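# Fold and tuck shut an open mailer box

## Task

Shut the open mailer box: fold both side flaps inward and push the front flap down inside the front wall until its tabs lock. At the end the box must lie flat on the table close to its starting spot, with no other table object touching it, and it must stay closed by itself, not because the robot is holding it.

## Robot and tools

Robot: two arms, left_arm and right_arm, each with six revolute joints and a parallel two-finger gripper. Both report in one scene frame whose origin sits on the table top midway between the arms; +x points out over the table, +z points up, and left_arm is on the +y side. Base positions: left_arm (-0.011, +0.368, 0) m, right_arm (+0.006, -0.251, 0) m. The names left and right do not mean sides of a camera image.

The command row: one flat list covering both arms, 14 numbers, each in [-1, 1]. First the 6 joint numbers of left_arm, then its gripper opening, then the same 7 for right_arm. Joint order within each arm (the same order used in every per-joint list in results): wrist pitch (joint4), wrist roll (joint6), elbow (joint3), shoulder (joint2), wrist yaw (joint5), waist (joint1). Joint numbers are offsets, not poses, scaled so that 1.0 equals 1.83 rad (wrist pitch), 2.022 (wrist roll), 1.276 (elbow), 1.32 (shoulder), 1.686 (wrist yaw), 1.264 (waist). Send zeros for an arm that should stay put. The opening is absolute: +1 fully open, -1 closed. Optionally 12 more numbers (0 to 1) may follow: stiffness scales for left_arm's six joints then right_arm's six, same joint order; each persists until replaced.

Joint ranges in rad, per arm: waist -2.880 to 2.880, shoulder 0.000 to 3.142, elbow 0.000 to 3.019, wrist pitch -1.693 to 1.571, wrist yaw -1.571 to 1.571, wrist roll -2.094 to 2.094. Real ends may differ by up to 0.019 rad. An action asking any joint to go more than 0.019 rad outward beyond its end is rejected for both arms; if the first action of a call fails this, or any action is malformed, nothing in the call runs. A request beyond a real end is clipped there, and the result may say "joint sent to its limit".

Tools:
- execute_actions(actions): a list of actions, each a table of up to 15 rows; each row lasts one 1/30 s step, and a short table repeats its final row to fill 15 steps (one action = 0.5 s). Offsets count from the joint angles at the start of each action, not from the previous row; for a call's first action that is the last reported state. An empty list just returns the state and images.
- move(target, speed, blocking): target is one row as above, with offsets measured from the Joint positions in the latest result that printed them. All joints of both arms follow paths that finish together, so the hand traces a curve. speed (rad/s, 0.01 to 2, default 0.5) caps the joint with farthest to go; paths last 0.5 to 10 s. Openings are applied at the start. Moves do not stop for obstacles or the other arm. blocking=false returns after 0.5 s while motion continues; then use wait or stop before sending new rows or moves. The extra "move:" line reports the ending (done, off_target, moving, held, fault), limits=held or limits=none, and each arm's joint farthest from target.
- wait(seconds): 0 to 10; arms hold their last command; returns early if a running move ends.
- stop(): brakes a running move; needs room, more when fast; fingers continue.
- zoom_image(camera, region): camera is cam_high, cam_low, cam_left_wrist or cam_right_wrist; region [x0, y0, x1, y1] in pixels, top-left origin, at most 504 by 504.
- read_manual(section): licence texts only, section "licences".
- finished_scene(scene): ends the current scene (give its number) irrevocably; report whether it succeeded. Call only when the box stays closed unaided.

Results: a state line per arm with end_effector_position (m, scene frame) and end_effector_quat_wxyz; this point lies between the finger pads about 1 cm behind the tips, and can be off, more so at long reach. Fingers point along the gripper's +z and close along its y. Joint positions and Joint velocities come per arm in the joint order above, then the finger gap in m (0.094 open). Joint targets shows what the joints are currently driven toward. grip_measured is the opening on the command scale. Torque readings are raw drive outputs with offsets and noise. Action calls also list joint angles at sample steps; HELD marks steps where an arm was held back; "joint command not followed" means a clearance check altered targets. Camera images come from cam_high and cam_low (896x504) and the two wrist fisheye cameras (504x504), with calibration given per camera.

Motion limits: each step a joint's target may lead its measured angle by at most 0.264 rad (waist), 0.32 (shoulder), 0.276 (elbow), 0.33 (wrist pitch), 0.186 (wrist yaw), 0.522 (wrist roll), and targets are scaled back if they would shift the hand over 70 mm. Big changes thus take several actions; unfinished motion must be re-commanded. Arms can sag under zero offsets: re-send offsets back to the desired angles, pushing further when short.

Gripping: to hold, command about 0.03 below grip_measured (less for a lighter hold). Pad force tops out near 50 to 62 N, lower on thin parts. Held parts may get brief tugs.

Avoid: knocking anything off the table, dropping, slamming or shoving hard, striking or pressing the arms into each other, and long heavy holds that heat motors (MOTOR HOT warns from 85 °C; at 100 °C an OVER-TEMPERATURE FAULT drops the arm). FAULT lines mean an arm stopped. Faster moves hit harder, and targets set deeper past contact press harder.

Each tool is called after ">>>" by a JSON object that holds its "op" and its "data", one argument or row to a line.

## Session

>>> {"op": "execute_actions", "data": {
  "actions": []
}}

Scene clock: 0.00 s.
left_arm: end_effector_position=(+0.1833, -0.0605, +0.3004) grip_measured=+1.000 end_effector_quat_wxyz=(+0.065, +0.869, +0.487, +0.063) | right_arm: end_effector_position=(+0.5773, -0.7928, +0.2035) grip_measured=+1.000 end_effector_quat_wxyz=(+0.476, +0.444, +0.664, +0.367)
Joint names: [wrist pitch, wrist roll, elbow, shoulder, wrist yaw, waist]
Joint positions: left_arm=[-1.537  0.932  1.576  1.498 -0.143 -1.164  0.094] | right_arm=[-0.115  0.835  1.701  2.08  -0.945 -0.921  0.094]
Joint velocities: left_arm=[-0.007 -0.095 -0.012 -0.005 -0.007 -0.005  0.   ] | right_arm=[ 0.017 -0.051 -0.012 -0.005  0.022  0.005  0.   ]
Joint torques (N m, as the arm reports them, + toward a larger angle): no reading
Joint targets: left_arm=[-1.535 0.932 1.604 1.492 -0.143 -1.164] | right_arm=[-0.110 0.835 1.726 2.081 -0.945 -0.921]
Joint stiffness scale: left_arm=[1. 1. 1. 1. 1. 1.] | right_arm=[1. 1. 1. 1. 1. 1.]

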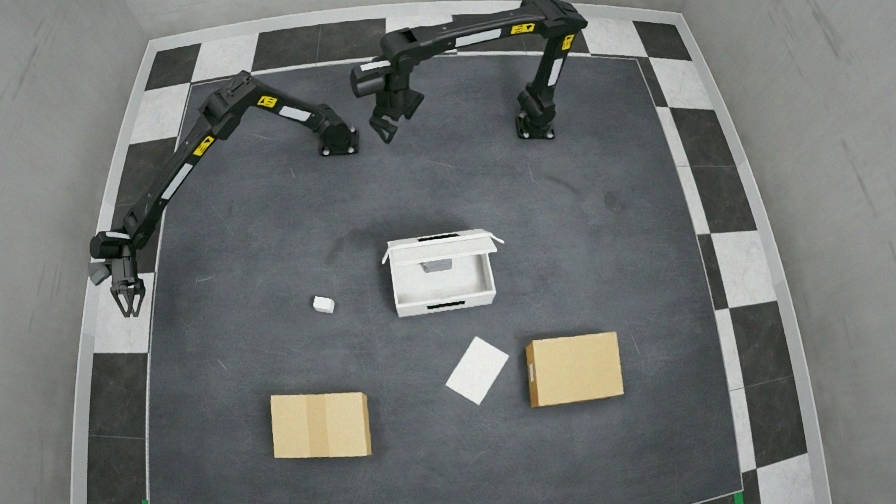

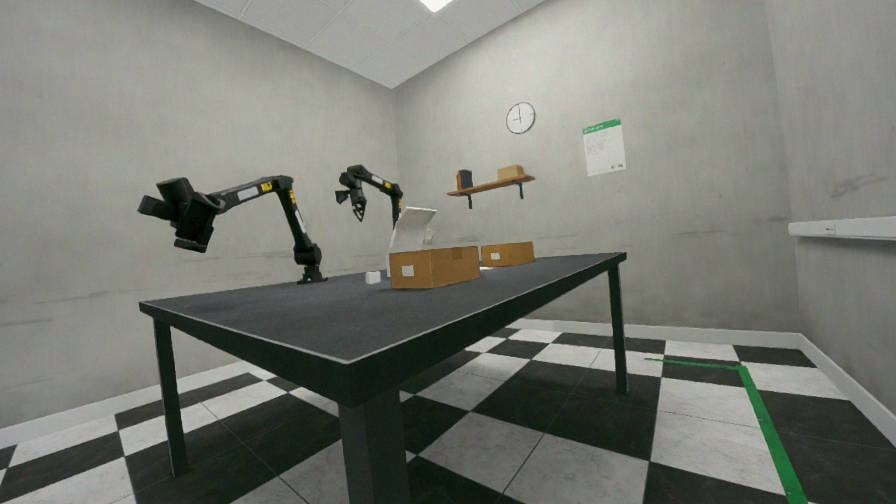

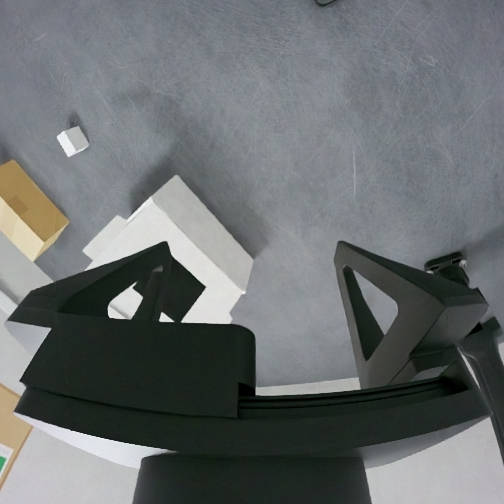

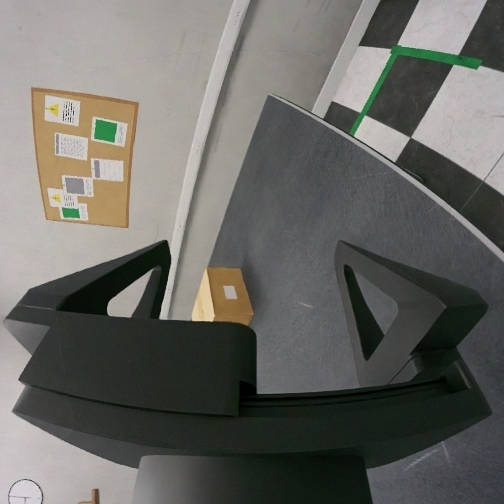

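>>> {"op": "zoom_image", "data": {
  "camera": "cam_high",
  "region": [360, 210, 520, 330]
}}

>>> {"op": "zoom_image", "data": {
  "camera": "cam_low",
  "region": [360, 190, 500, 300]
}}

Region (360, 210, 520, 330) of cam_high's 896x504 image, scaled by 3.150, with more detail than that image has; it fills the top 378 rows of this view, and the rest is white.

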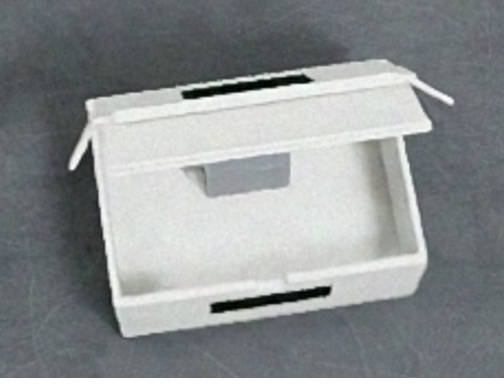

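Region (360, 190, 500, 300) of cam_low's 896x504 image, scaled by 3.600, with more detail than that image has; it fills the top 396 rows of this view, and the rest is white.

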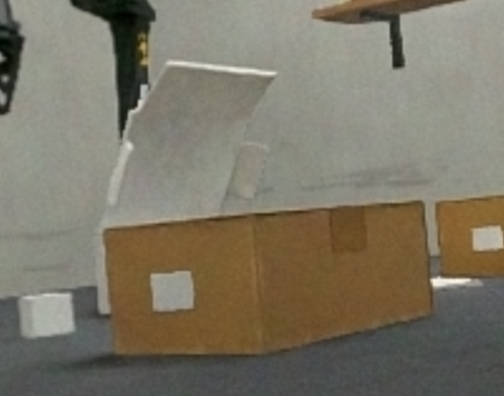

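>>> {"op": "move", "data": {
  "target": [0.2,-0.461,0,-0.3,0,0.7,1, -0.046,-0.413,-0.33,-0.227,-0.21,0.57,1],
  "speed": 0.8
}}

Scene clock: 72.73 s.
left_arm: end_effector_position=(+0.4116, +0.2608, +0.5083) grip_measured=+1.000 end_effector_quat_wxyz=(+0.415, +0.116, +0.902, +0.005) | right_arm: end_effector_position=(+0.6227, -0.2097, +0.2189) grip_measured=+1.000 end_effector_quat_wxyz=(+0.386, -0.175, +0.746, +0.514)
Joint names: [wrist pitch, wrist roll, elbow, shoulder, wrist yaw, waist]
Joint positions: left_arm=[-1.187  0.015  1.565  1.1   -0.143 -0.271  0.094] | right_arm=[-0.189  0.012  1.277  1.792 -1.297 -0.188  0.094]
Joint velocities: left_arm=[-0.017 -0.051 -0.007 -0.005  0.007 -0.024  0.   ] | right_arm=[-0.007  0.022  0.002 -0.015 -0.007 -0.024  0.   ]
Joint torques (N m, as the arm reports them, + toward a larger angle): left_arm=[ 2.47 -0.11  9.84 -6.1  -0.1  -0.61] | right_arm=[  1.55  -0.19   8.93 -15.9   -0.63  -1.11]
Joint targets: left_arm=[-1.171 -0.000 1.576 1.101 -0.143 -0.279] | right_arm=[-0.199 -0.000 1.280 1.781 -1.299 -0.200]
Joint stiffness scale: left_arm=[1. 1. 1. 1. 1. 1.] | right_arm=[1. 1. 1. 1. 1. 1.]
move: done; limits=none; left_arm: farthest joint: the wrist pitch, 0.016 radians from its target (0.366 radians at the start); right_arm: farthest joint: the waist, 0.013 radians from its target (0.720 radians at the start)
camera_calibration (this result's frames):
cam_left_wrist: T_world_to_cam=[[-0.20875, -0.972002, -0.10787, 0.394777], [-0.950403, 0.227632, -0.211937, 0.443712], [0.230558, 0.0582779, -0.971312, 0.50797], [0, 0, 0, 1]] pos_world=[0.386998, 0.253117, 0.630021]
cam_right_wrist: T_world_to_cam=[[0.648923, -0.433112, -0.625551, -0.361788], [-0.760223, -0.402578, -0.509894, 0.505982], [-0.030992, 0.80644, -0.590503, 0.440601], [0, 0, 0, 1]] pos_world=[0.633087, -0.308315, 0.291857]

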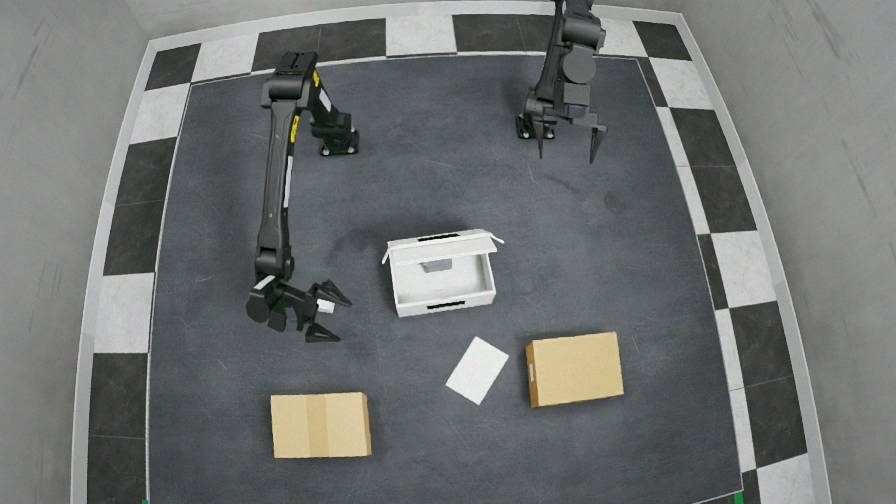

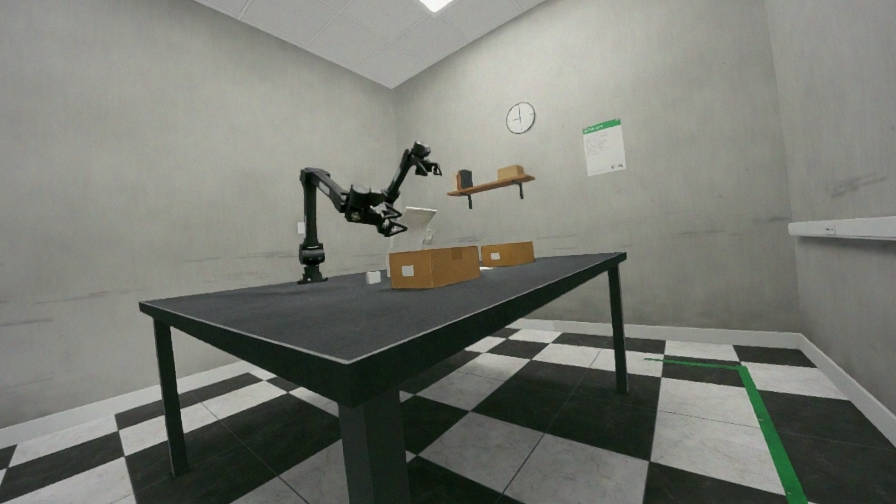

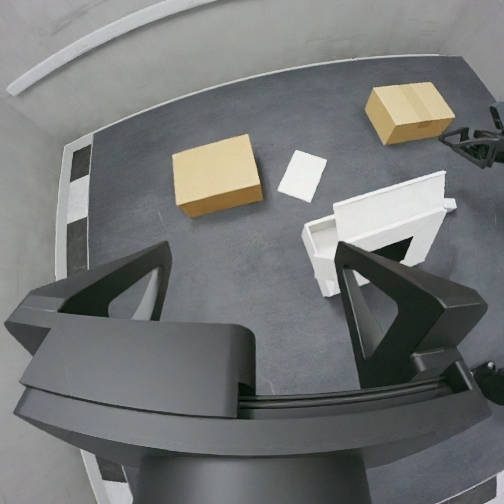

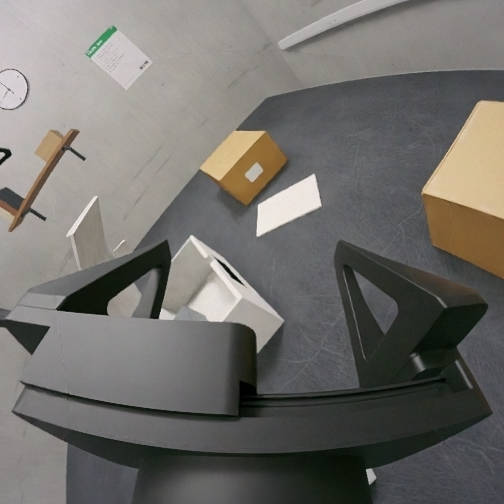

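>>> {"op": "move", "data": {
  "target": [0,0,0,0,0,0,1, 0,-0.36,0,0,-0.15,-0.13,1],
  "speed": 0.8
}}

>>> {"op": "zoom_image", "data": {
  "camera": "cam_right_wrist",
  "region": [100, 80, 380, 340]
}}

Scene clock: 88.43 s.
left_arm: end_effector_position=(+0.4117, +0.2607, +0.5053) grip_measured=+1.000 end_effector_quat_wxyz=(+0.413, +0.116, +0.903, +0.006) | right_arm: end_effector_position=(+0.6118, -0.2345, +0.2295) grip_measured=+1.000 end_effector_quat_wxyz=(+0.446, -0.253, +0.700, +0.497)
Joint names: [wrist pitch, wrist roll, elbow, shoulder, wrist yaw, waist]
Joint positions: left_arm=[-1.187  0.015  1.559  1.1   -0.143 -0.271  0.094] | right_arm=[-0.189 -0.206  1.275  1.792 -1.401 -0.24   0.094]
Joint velocities: left_arm=[-0.007 -0.007 -0.002 -0.005  0.022  0.005  0.   ] | right_arm=[-0.007  0.037  0.002  0.005 -0.037 -0.005  0.   ]
Joint torques (N m, as the arm reports them, + toward a larger angle): left_arm=[ 1.67  0.01  9.4  -6.29 -0.11 -0.09] | right_arm=[  1.84   0.03   8.75 -14.35  -0.49   0.1 ]
Joint targets: left_arm=[-1.187 0.015 1.565 1.100 -0.143 -0.271] | right_arm=[-0.189 -0.199 1.277 1.792 -1.399 -0.230]
Joint stiffness scale: left_arm=[1. 1. 1. 1. 1. 1.] | right_arm=[1. 1. 1. 1. 1. 1.]
move: held (right_arm); limits=held; held on 24 of 39 steps (right_arm), including the last (right_arm); left_arm: farthest joint: the elbow, 0.006 radians from its target (0.000 radians at the start); right_arm: farthest joint: the wrist roll, 0.510 radians from its target (0.727 radians at the start)
joint command not followed: on one or more control steps a check withheld the commanded joint targets of the right arm, and it was not sent them on those steps. On the call's last step the targets were still withheld.
cause: the commanded joint targets would bring two parts of the arm too close to each other (its wrist (the part past the wrist pitch) and its wrist camera, with the wrist yaw and the wrist roll between them); next, command targets that bring no two parts of the arm closer together.
camera_calibration (this result's frames):
cam_left_wrist: T_world_to_cam=[[-0.208859, -0.971983, -0.107824, 0.394466], [-0.951673, 0.227394, -0.206423, 0.440918], [0.225158, 0.0595001, -0.972504, 0.507552], [0, 0, 0, 1]] pos_world=[0.387718, 0.252953, 0.627145]
cam_right_wrist: T_world_to_cam=[[0.789483, -0.401162, -0.464528, -0.474264], [-0.611768, -0.453198, -0.648345, 0.422232], [0.0495683, 0.79604, -0.60321, 0.41772], [0, 0, 0, 1]] pos_world=[0.612025, -0.331424, 0.305416]

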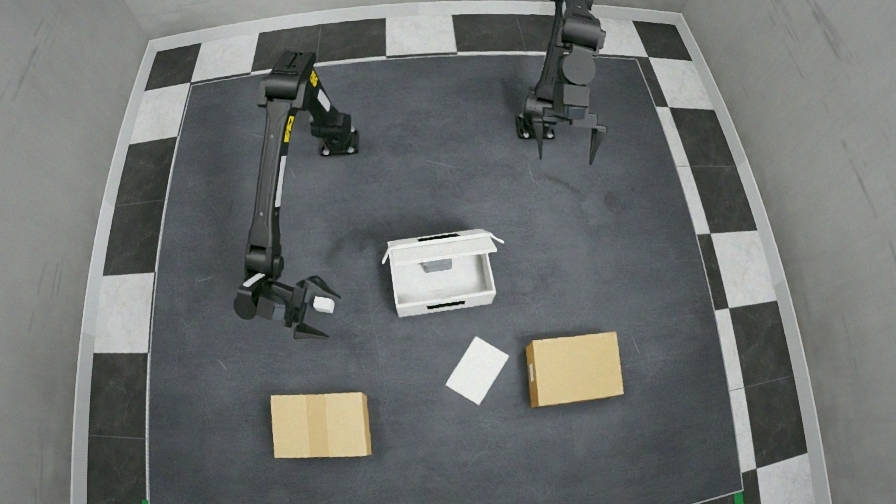

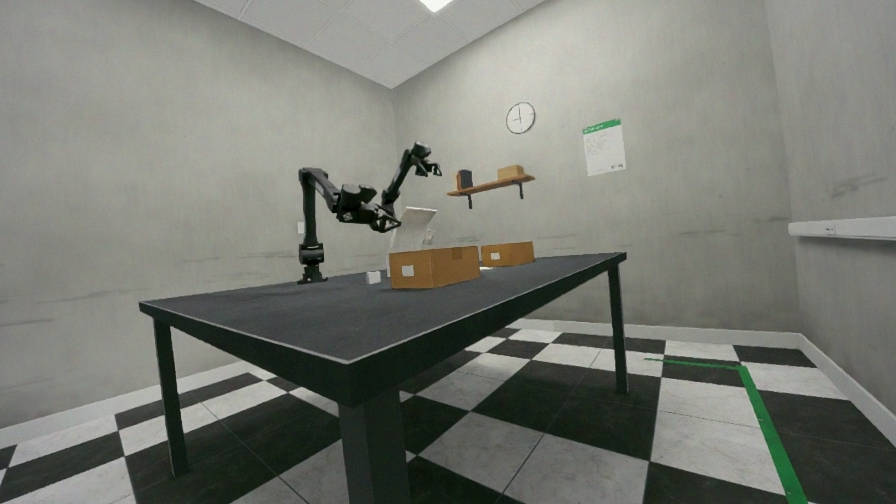

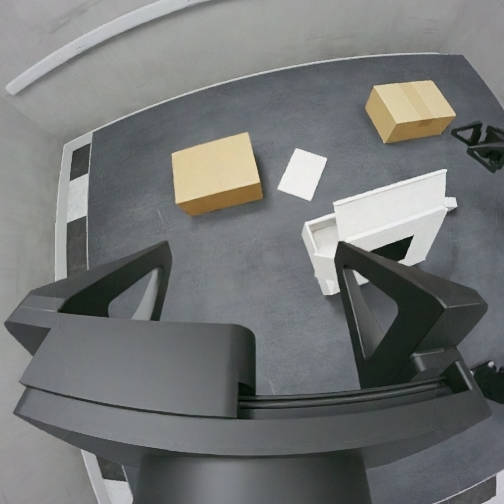

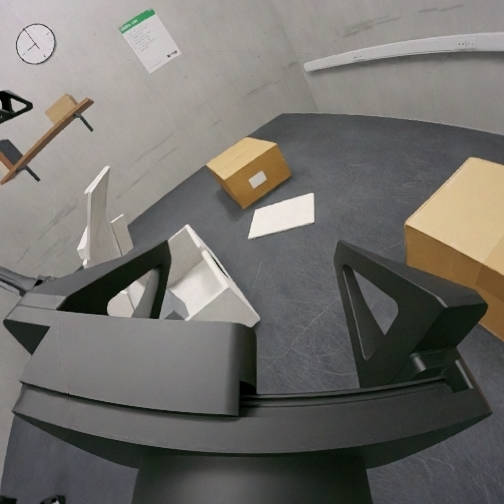

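Region (100, 80, 380, 340) of cam_right_wrist's 504x504 image, scaled by 1.800, with more detail than that image has; it fills the top 468 rows of this view, and the rest is white.

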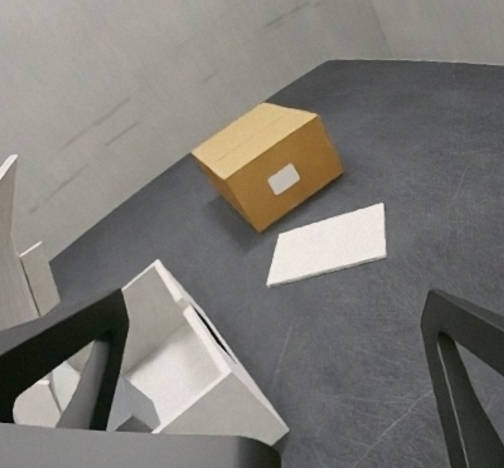

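>>> {"op": "move", "data": {
  "target": [0,0,0,0,0,0,1, 0.756,0.102,-0.52,0,-0.06,-0.245,-1],
  "speed": 0.8
}}

>>> {"op": "zoom_image", "data": {
  "camera": "cam_right_wrist",
  "region": [60, 0, 360, 300]
}}

Scene clock: 106.27 s.
left_arm: end_effector_position=(+0.4117, +0.2607, +0.5023) grip_measured=+1.000 end_effector_quat_wxyz=(+0.410, +0.116, +0.905, +0.006) | right_arm: end_effector_position=(+0.4382, -0.3169, +0.1309) grip_measured=-0.996 end_effector_quat_wxyz=(+0.630, -0.324, +0.629, +0.320)
Joint names: [wrist pitch, wrist roll, elbow, shoulder, wrist yaw, waist]
Joint positions: left_arm=[-1.187  0.015  1.553  1.1   -0.143 -0.271  0.094] | right_arm=[ 1.177 -0.012  0.609  1.792 -1.499 -0.538  0.   ]
Joint velocities: left_arm=[-0.002  0.007  0.007 -0.005 -0.037 -0.015  0.   ] | right_arm=[ 0.002  0.066 -0.027  0.005 -0.022 -0.005 -0.   ]
Joint torques (N m, as the arm reports them, + toward a larger angle): left_arm=[ 1.65  0.01  9.4  -6.24 -0.11 -0.08] | right_arm=[ 2.56  0.16  4.78 -9.72 -0.19 -0.96]
Joint targets: left_arm=[-1.187 0.015 1.559 1.100 -0.143 -0.271] | right_arm=[1.195 0.000 0.611 1.792 -1.502 -0.549]
Joint stiffness scale: left_arm=[1. 1. 1. 1. 1. 1.] | right_arm=[1. 1. 1. 1. 1. 1.]
move: done; limits=none; left_arm: farthest joint: the elbow, 0.006 radians from its target (0.000 radians at the start); right_arm: farthest joint: the wrist pitch, 0.018 radians from its target (1.383 radians at the start)
camera_calibration (this result's frames):
cam_left_wrist: T_world_to_cam=[[-0.209449, -0.971799, -0.108345, 0.394596], [-0.952785, 0.227742, -0.200834, 0.437885], [0.219845, 0.0611654, -0.973615, 0.506939], [0, 0, 0, 1]] pos_world=[0.38841, 0.252736, 0.624259]
cam_right_wrist: T_world_to_cam=[[0.797004, -0.603914, 0.00850596, -0.545593], [-0.341786, -0.462588, -0.818043, 0.115663], [0.497962, 0.649077, -0.575094, 0.185647], [0, 0, 0, 1]] pos_world=[0.381927, -0.396485, 0.206023]

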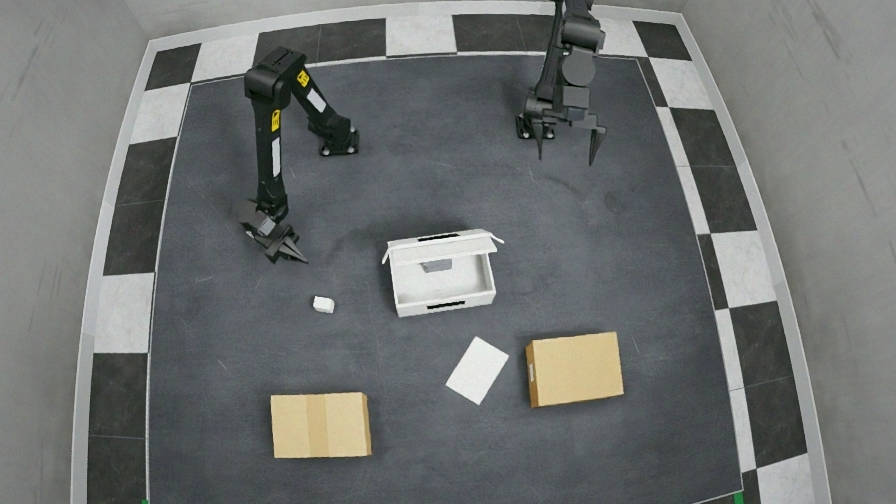

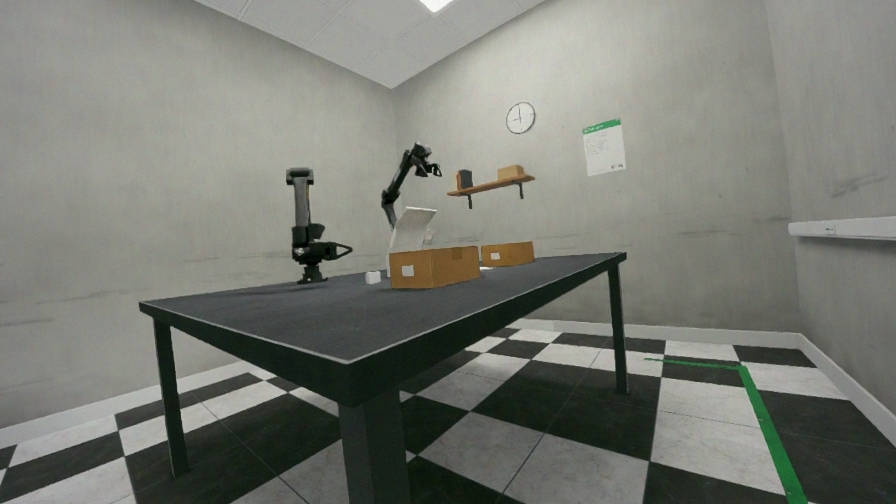

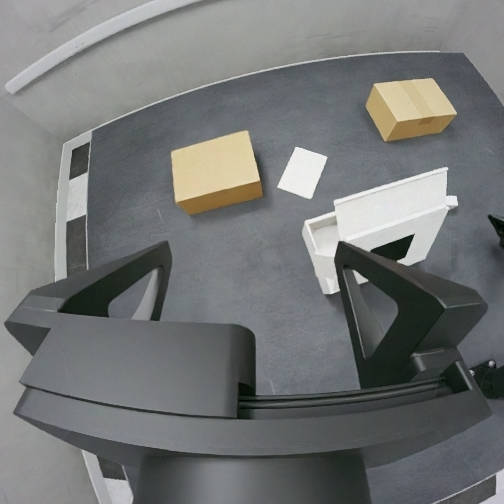

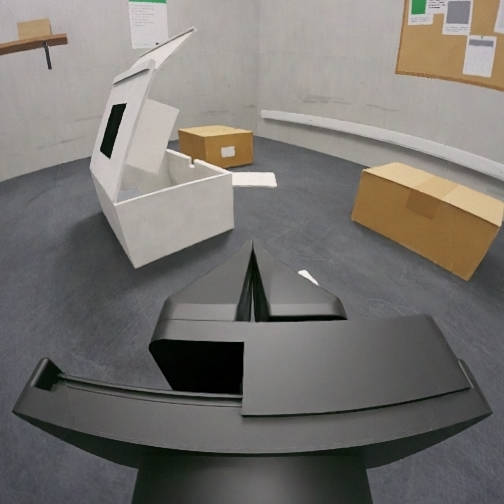

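Region (60, 0, 360, 300) of cam_right_wrist's 504x504 image, scaled by 1.680, with more detail than that image has.

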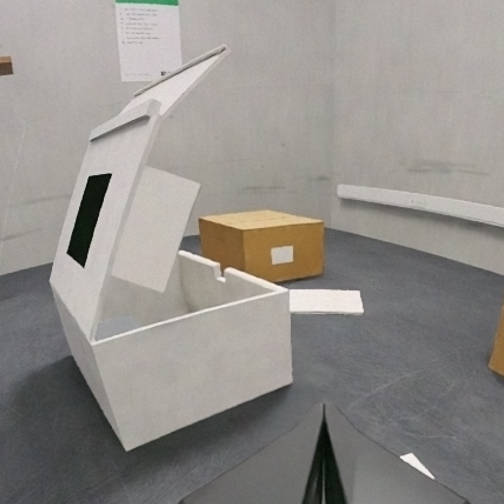

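>>> {"op": "move", "data": {
  "target": [0.933,-0.007,-0.595,0.382,0.88,0.31,-0.15, -0.339,0.006,0.123,-0.136,-0.03,0.245,-0.15],
  "speed": 0.8
}}

Scene clock: 166.53 s.
left_arm: end_effector_position=(+0.4725, +0.2414, +0.1966) grip_measured=-0.148 end_effector_quat_wxyz=(+0.489, +0.344, +0.646, -0.476) | right_arm: end_effector_position=(+0.4599, -0.1924, +0.1841) grip_measured=-0.152 end_effector_quat_wxyz=(+0.490, -0.335, +0.626, +0.506)
Joint names: [wrist pitch, wrist roll, elbow, shoulder, wrist yaw, waist]
Joint positions: left_arm=[0.504 0.014 0.785 1.594 1.337 0.118 0.04 ] | right_arm=[ 0.567 -0.011  0.733  1.621 -1.546 -0.24   0.04 ]
Joint velocities: left_arm=[-0.007  0.022 -0.012 -0.015 -0.007 -0.005 -0.001] | right_arm=[ 0.012 -0.037  0.012 -0.015 -0.022 -0.015  0.   ]
Joint torques (N m, as the arm reports them, + toward a larger angle): left_arm=[  2.23  -0.08   7.81 -10.46   0.38   0.14] | right_arm=[  1.35   0.13   9.35 -10.66  -0.49   0.2 ]
Joint targets: left_arm=[0.520 0.001 0.794 1.605 1.341 0.120] | right_arm=[0.556 0.000 0.766 1.612 -1.550 -0.228]
Joint stiffness scale: left_arm=[1. 1. 1. 1. 1. 1.] | right_arm=[1. 1. 1. 1. 1. 1.]
move: off_target (right_arm); limits=none; left_arm: farthest joint: the wrist pitch, 0.016 radians from its target (1.708 radians at the start); right_arm: farthest joint: the elbow, 0.033 radians from its target (0.157 radians at the start)
camera_calibration (this result's frames):
cam_left_wrist: T_world_to_cam=[[-0.910752, -0.308936, 0.274025, 0.451613], [-0.406076, 0.549381, -0.730262, 0.206978], [0.0750603, -0.776362, -0.625802, 0.399285], [0, 0, 0, 1]] pos_world=[0.465385, 0.3358, 0.277268]
cam_right_wrist: T_world_to_cam=[[0.909087, -0.287159, -0.301829, -0.421644], [-0.409885, -0.486886, -0.771321, 0.242244], [0.0745351, 0.824913, -0.560324, 0.350515], [0, 0, 0, 1]] pos_world=[0.456477, -0.292278, 0.255985]

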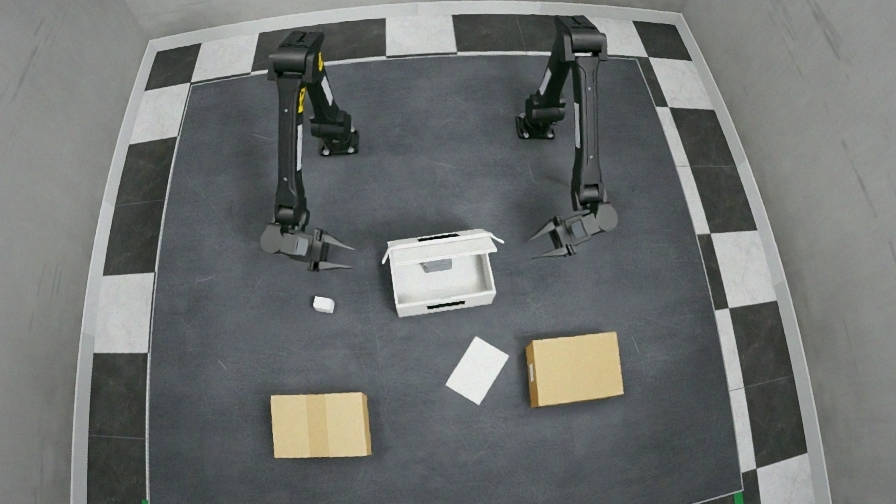

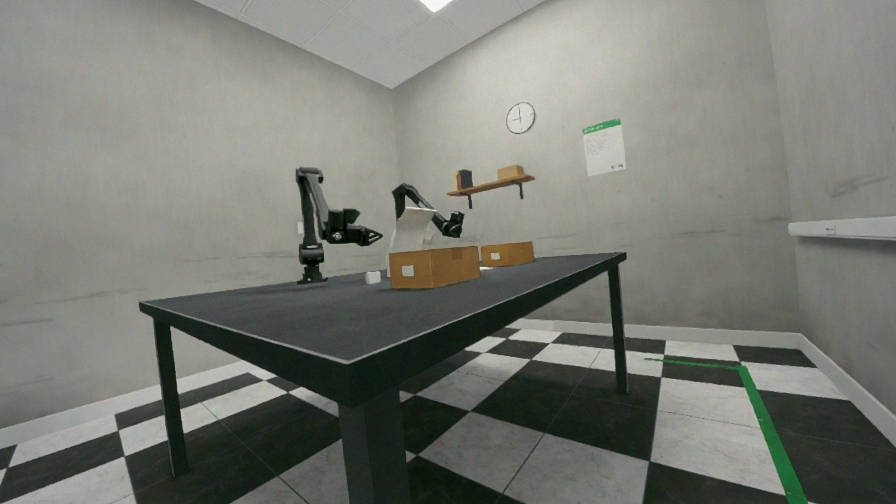

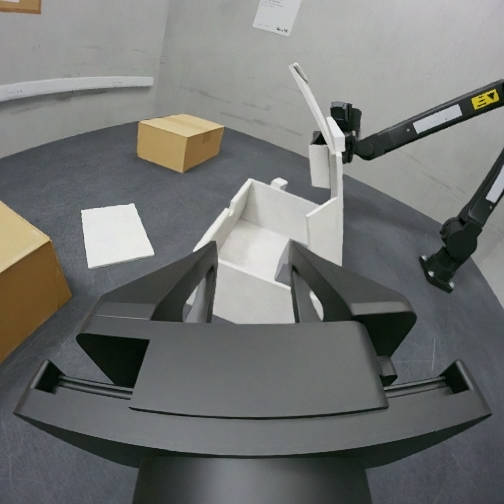

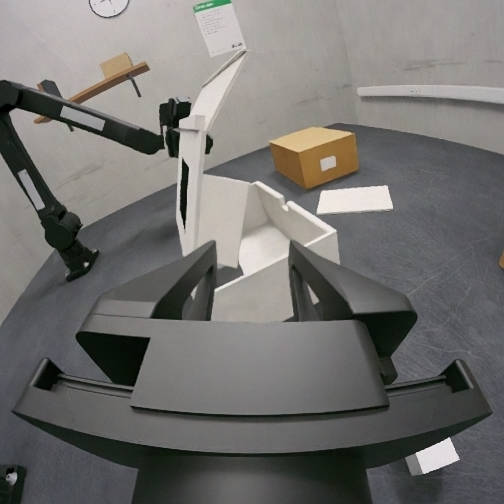

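>>> {"op": "move", "data": {
  "target": [0.039,0,-0.086,-0.036,0,-0.04,-0.15, 0.016,0,0,0,0,0.085,-0.15],
  "speed": 0.3
}}

>>> {"op": "move", "data": {
  "target": [0,0,0.01,0,0,-0.075,-0.15, 0,0,0.015,0,0,0.04,-0.15],
  "speed": 0.2
}}

Scene clock: 185.17 s.
left_arm: end_effector_position=(+0.4289, +0.2167, +0.1700) grip_measured=-0.148 end_effector_quat_wxyz=(+0.464, +0.349, +0.646, -0.495) | right_arm: end_effector_position=(+0.4519, -0.1470, +0.1849) grip_measured=-0.152 end_effector_quat_wxyz=(+0.467, -0.369, +0.606, +0.527)
Joint names: [wrist pitch, wrist roll, elbow, shoulder, wrist yaw, waist]
Joint positions: left_arm=[0.56  0.014 0.669 1.574 1.337 0.07  0.04 ] | right_arm=[ 0.578 -0.011  0.733  1.621 -1.546 -0.139  0.04 ]
Joint velocities: left_arm=[ 0.012  0.007 -0.002 -0.015  0.007  0.005 -0.   ] | right_arm=[-0.012  0.051  0.002 -0.005 -0.037 -0.005  0.001]
Joint torques (N m, as the arm reports them, + toward a larger angle): left_arm=[  2.16   0.04   6.93 -12.24   0.21  -0.44] | right_arm=[  2.72  -0.04   6.78 -10.29  -0.31   0.27]
Joint targets: left_arm=[0.576 0.014 0.675 1.547 1.337 0.067] | right_arm=[0.597 -0.011 0.733 1.621 -1.546 -0.132]
Joint stiffness scale: left_arm=[1. 1. 1. 1. 1. 1.] | right_arm=[1. 1. 1. 1. 1. 1.]
move: off_target (left_arm); limits=none; left_arm: farthest joint: the shoulder, 0.027 radians from its target (0.048 radians at the start); right_arm: farthest joint: the wrist pitch, 0.018 radians from its target (0.029 radians at the start)
camera_calibration (this result's frames):
cam_left_wrist: T_world_to_cam=[[-0.913049, -0.264035, 0.310849, 0.396582], [-0.407657, 0.567333, -0.715507, 0.177685], [0.0125638, -0.780012, -0.625638, 0.394356], [0, 0, 0, 1]] pos_world=[0.429579, 0.311507, 0.250581]
cam_right_wrist: T_world_to_cam=[[0.936667, -0.194451, -0.291278, -0.401871], [-0.350208, -0.527076, -0.774303, 0.229398], [-0.00296117, 0.827273, -0.561793, 0.349731], [0, 0, 0, 1]] pos_world=[0.457792, -0.246558, 0.257044]

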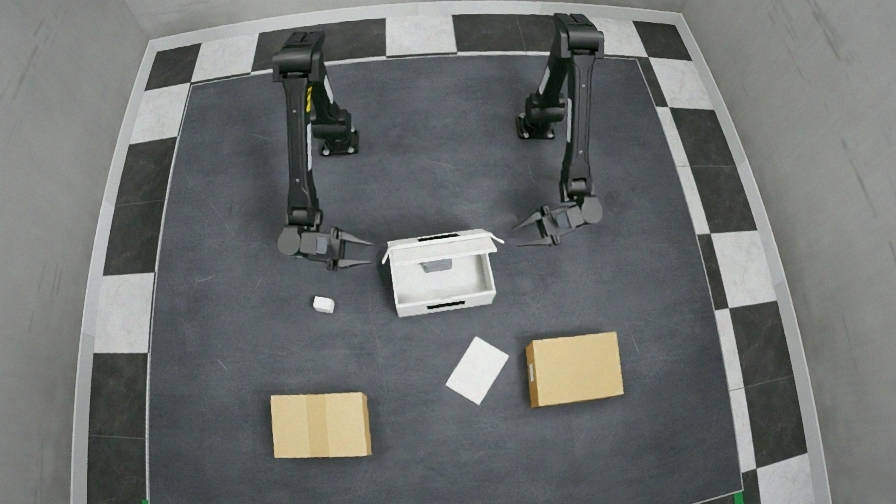

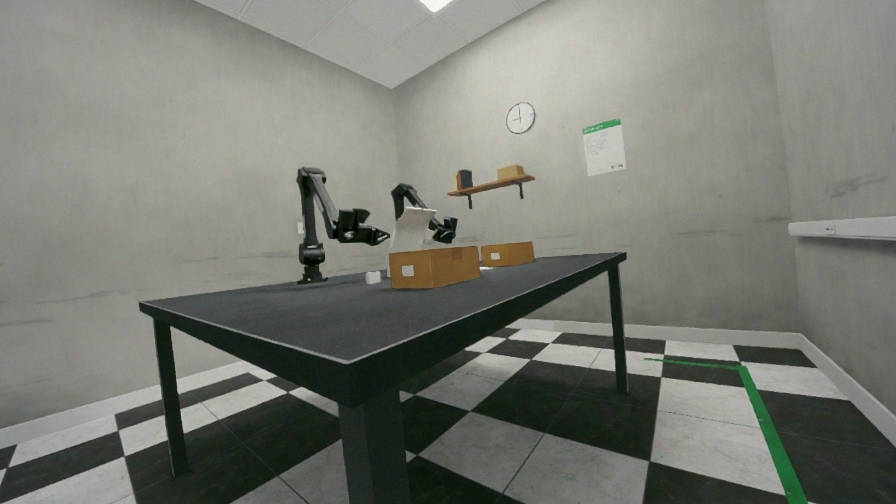

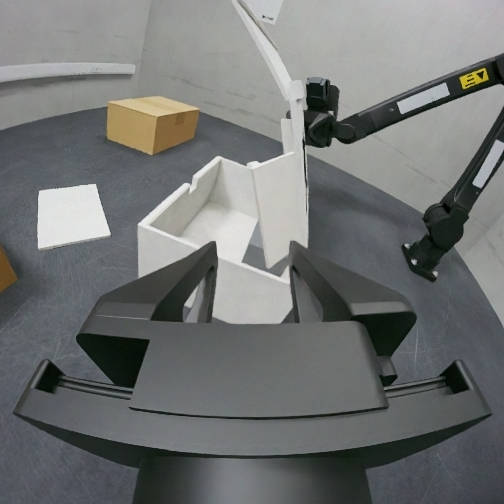

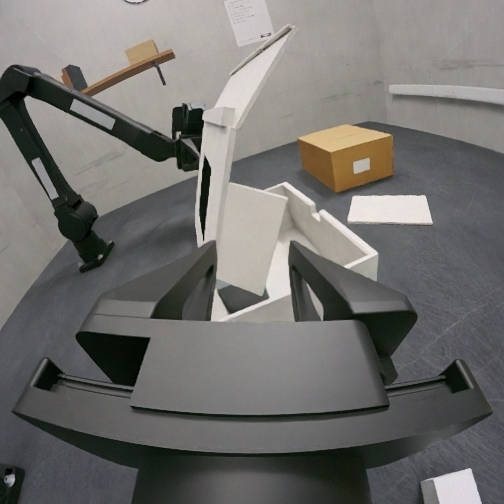

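Scene clock: 186.00 s.
left_arm: end_effector_position=(+0.4134, +0.1775, +0.1700) grip_measured=-0.148 end_effector_quat_wxyz=(+0.442, +0.378, +0.630, -0.516) | right_arm: end_effector_position=(+0.4475, -0.1297, +0.1849) grip_measured=-0.152 end_effector_quat_wxyz=(+0.457, -0.381, +0.599, +0.536)
Joint names: [wrist pitch, wrist roll, elbow, shoulder, wrist yaw, waist]
Joint positions: left_arm=[ 0.56   0.014  0.669  1.574  1.337 -0.021  0.04 ] | right_arm=[ 0.578 -0.011  0.733  1.621 -1.546 -0.1    0.04 ]
Joint velocities: left_arm=[-0.007 -0.007  0.007 -0.005 -0.081 -0.015 -0.001] | right_arm=[-0.017  0.066 -0.002  0.005 -0.051 -0.005 -0.   ]
Joint torques (N m, as the arm reports them, + toward a larger angle): left_arm=[  1.42   0.05   7.59 -10.25   0.21  -0.28] | right_arm=[  1.98   0.01   8.25 -10.67  -0.31   0.56]
Joint targets: left_arm=[0.560 0.014 0.681 1.574 1.337 -0.025] | right_arm=[0.578 -0.011 0.752 1.621 -1.546 -0.088]
Joint stiffness scale: left_arm=[1. 1. 1. 1. 1. 1.] | right_arm=[1. 1. 1. 1. 1. 1.]
move: done; limits=none; left_arm: farthest joint: the elbow, 0.013 radians from its target (0.013 radians at the start); right_arm: farthest joint: the elbow, 0.019 radians from its target (0.019 radians at the start)
camera_calibration (this result's frames):
cam_left_wrist: T_world_to_cam=[[-0.933227, -0.180164, 0.310849, 0.365488], [-0.354539, 0.601957, -0.715507, 0.165528], [-0.0582089, -0.777939, -0.625638, 0.39281], [0, 0, 0, 1]] pos_world=[0.422634, 0.271789, 0.250581]
cam_right_wrist: T_world_to_cam=[[0.943523, -0.157867, -0.291278, -0.39272], [-0.329439, -0.5403, -0.774303, 0.225943], [-0.0351404, 0.826531, -0.561793, 0.349748], [0, 0, 0, 1]] pos_world=[0.457265, -0.228998, 0.257044]

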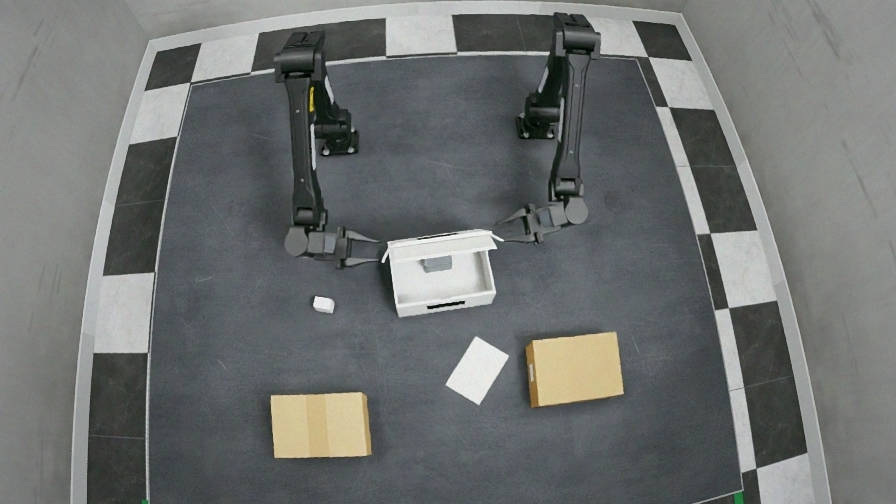

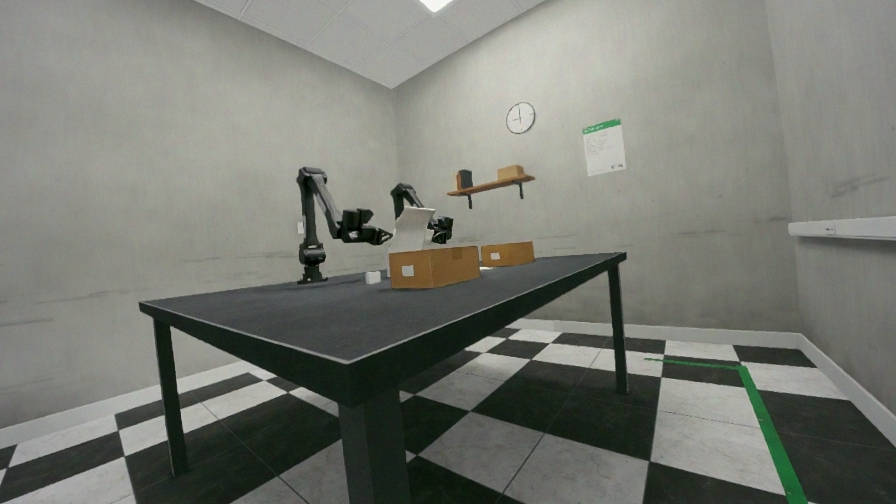

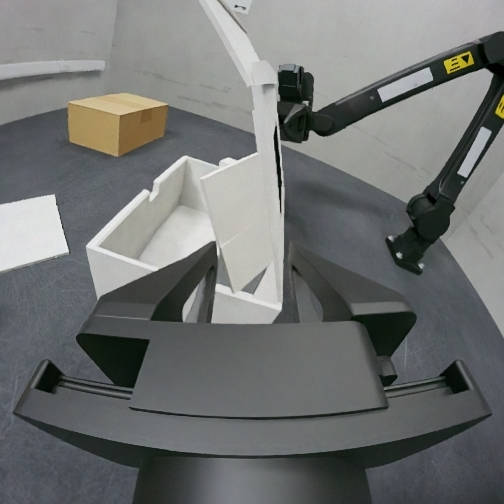

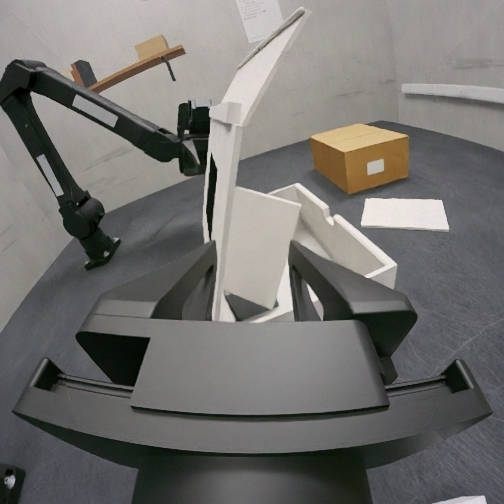

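>>> {"op": "move", "data": {
  "target": [0,0,-0.03,-0.055,0,0.0,-0.3, 0,0,-0.04,-0.045,0,0,-0.3],
  "speed": 0.2
}}

>>> {"op": "zoom_image", "data": {
  "camera": "cam_high",
  "region": [330, 190, 550, 320]
}}

Scene clock: 202.10 s.
left_arm: end_effector_position=(+0.3975, +0.1783, +0.1764) grip_measured=-0.298 end_effector_quat_wxyz=(+0.445, +0.380, +0.627, -0.514) | right_arm: end_effector_position=(+0.4283, -0.1275, +0.1895) grip_measured=-0.298 end_effector_quat_wxyz=(+0.457, -0.382, +0.598, +0.536)
Joint names: [wrist pitch, wrist roll, elbow, shoulder, wrist yaw, waist]
Joint positions: left_arm=[ 0.56   0.014  0.628  1.523  1.336 -0.021  0.033] | right_arm=[ 0.578 -0.011  0.682  1.569 -1.546 -0.1    0.033]
Joint velocities: left_arm=[-0.007 -0.022 -0.012  0.015 -0.007 -0.005  0.   ] | right_arm=[ 0.002 -0.007 -0.007 -0.005  0.022 -0.015 -0.001]
Joint torques (N m, as the arm reports them, + toward a larger angle): left_arm=[  1.42   0.05   6.67 -11.21   0.2   -0.15] | right_arm=[  1.98  -0.05   6.74 -10.26  -0.32  -0.68]
Joint targets: left_arm=[0.560 0.014 0.630 1.501 1.336 -0.021] | right_arm=[0.578 -0.011 0.682 1.562 -1.546 -0.100]
Joint stiffness scale: left_arm=[1. 1. 1. 1. 1. 1.] | right_arm=[1. 1. 1. 1. 1. 1.]
move: off_target (left_arm); limits=none; left_arm: farthest joint: the shoulder, 0.021 radians from its target (0.072 radians at the start); right_arm: farthest joint: the shoulder, 0.007 radians from its target (0.060 radians at the start)
camera_calibration (this result's frames):
cam_left_wrist: T_world_to_cam=[[-0.936198, -0.180377, 0.301658, 0.351694], [-0.347646, 0.601541, -0.719229, 0.161965], [-0.0517272, -0.778211, -0.625869, 0.394083], [0, 0, 0, 1]] pos_world=[0.405947, 0.272689, 0.257043]
cam_right_wrist: T_world_to_cam=[[0.943963, -0.157918, -0.28982, -0.373379], [-0.328265, -0.540436, -0.774707, 0.223885], [-0.0342887, 0.826433, -0.56199, 0.349451], [0, 0, 0, 1]] pos_world=[0.437932, -0.226766, 0.261621]

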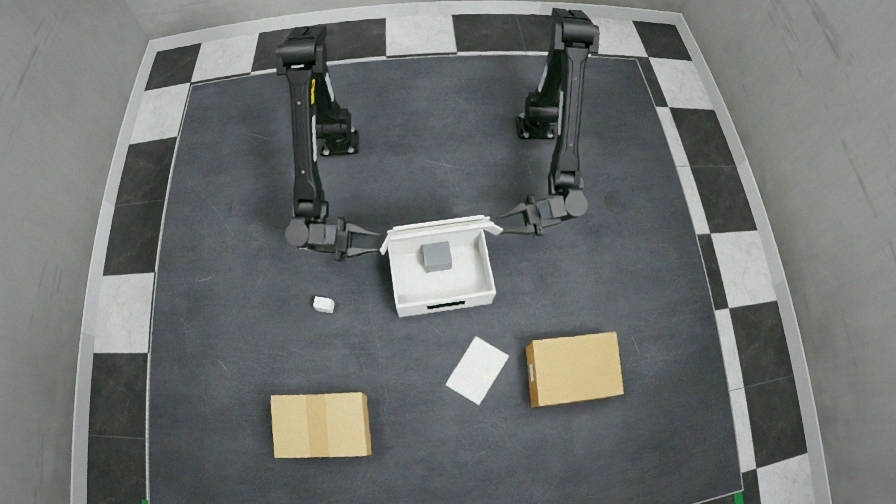

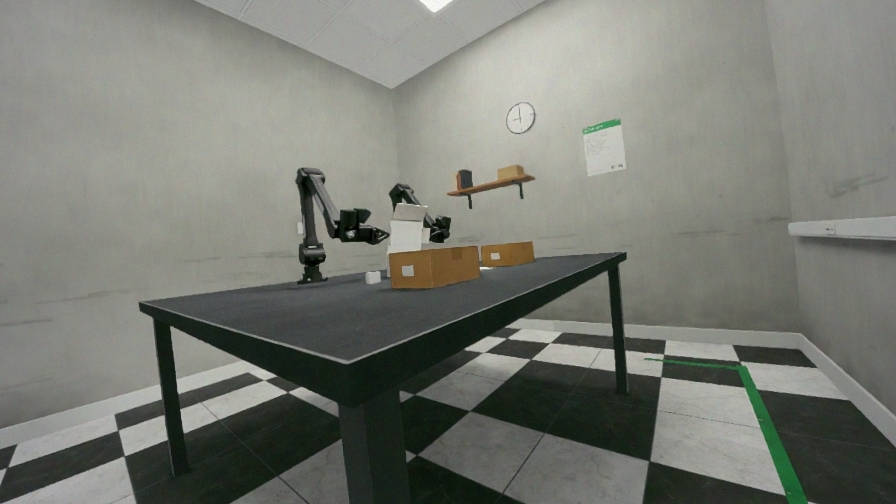

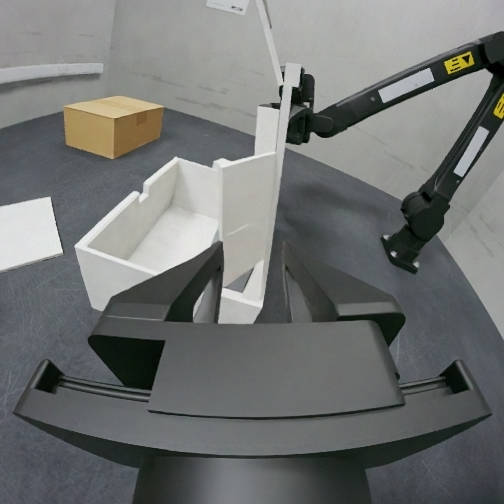

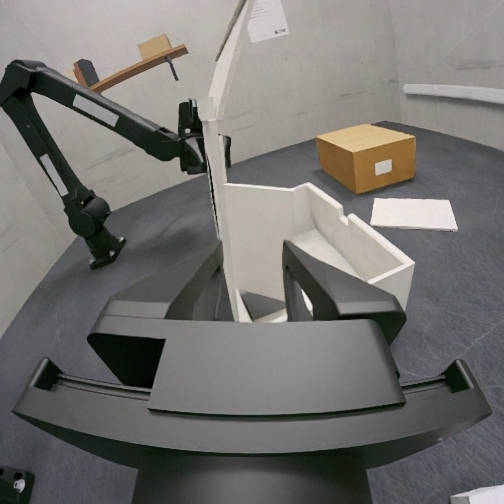

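Region (330, 190, 550, 320) of cam_high's 896x504 image, scaled by 2.291, with more detail than that image has; it fills the top 298 rows of this view, and the rest is white.

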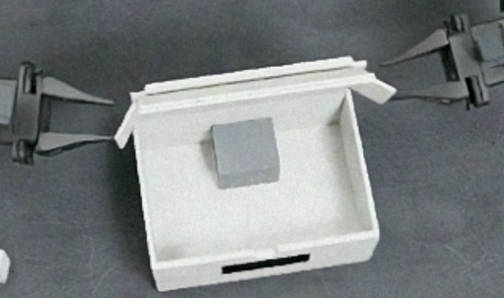

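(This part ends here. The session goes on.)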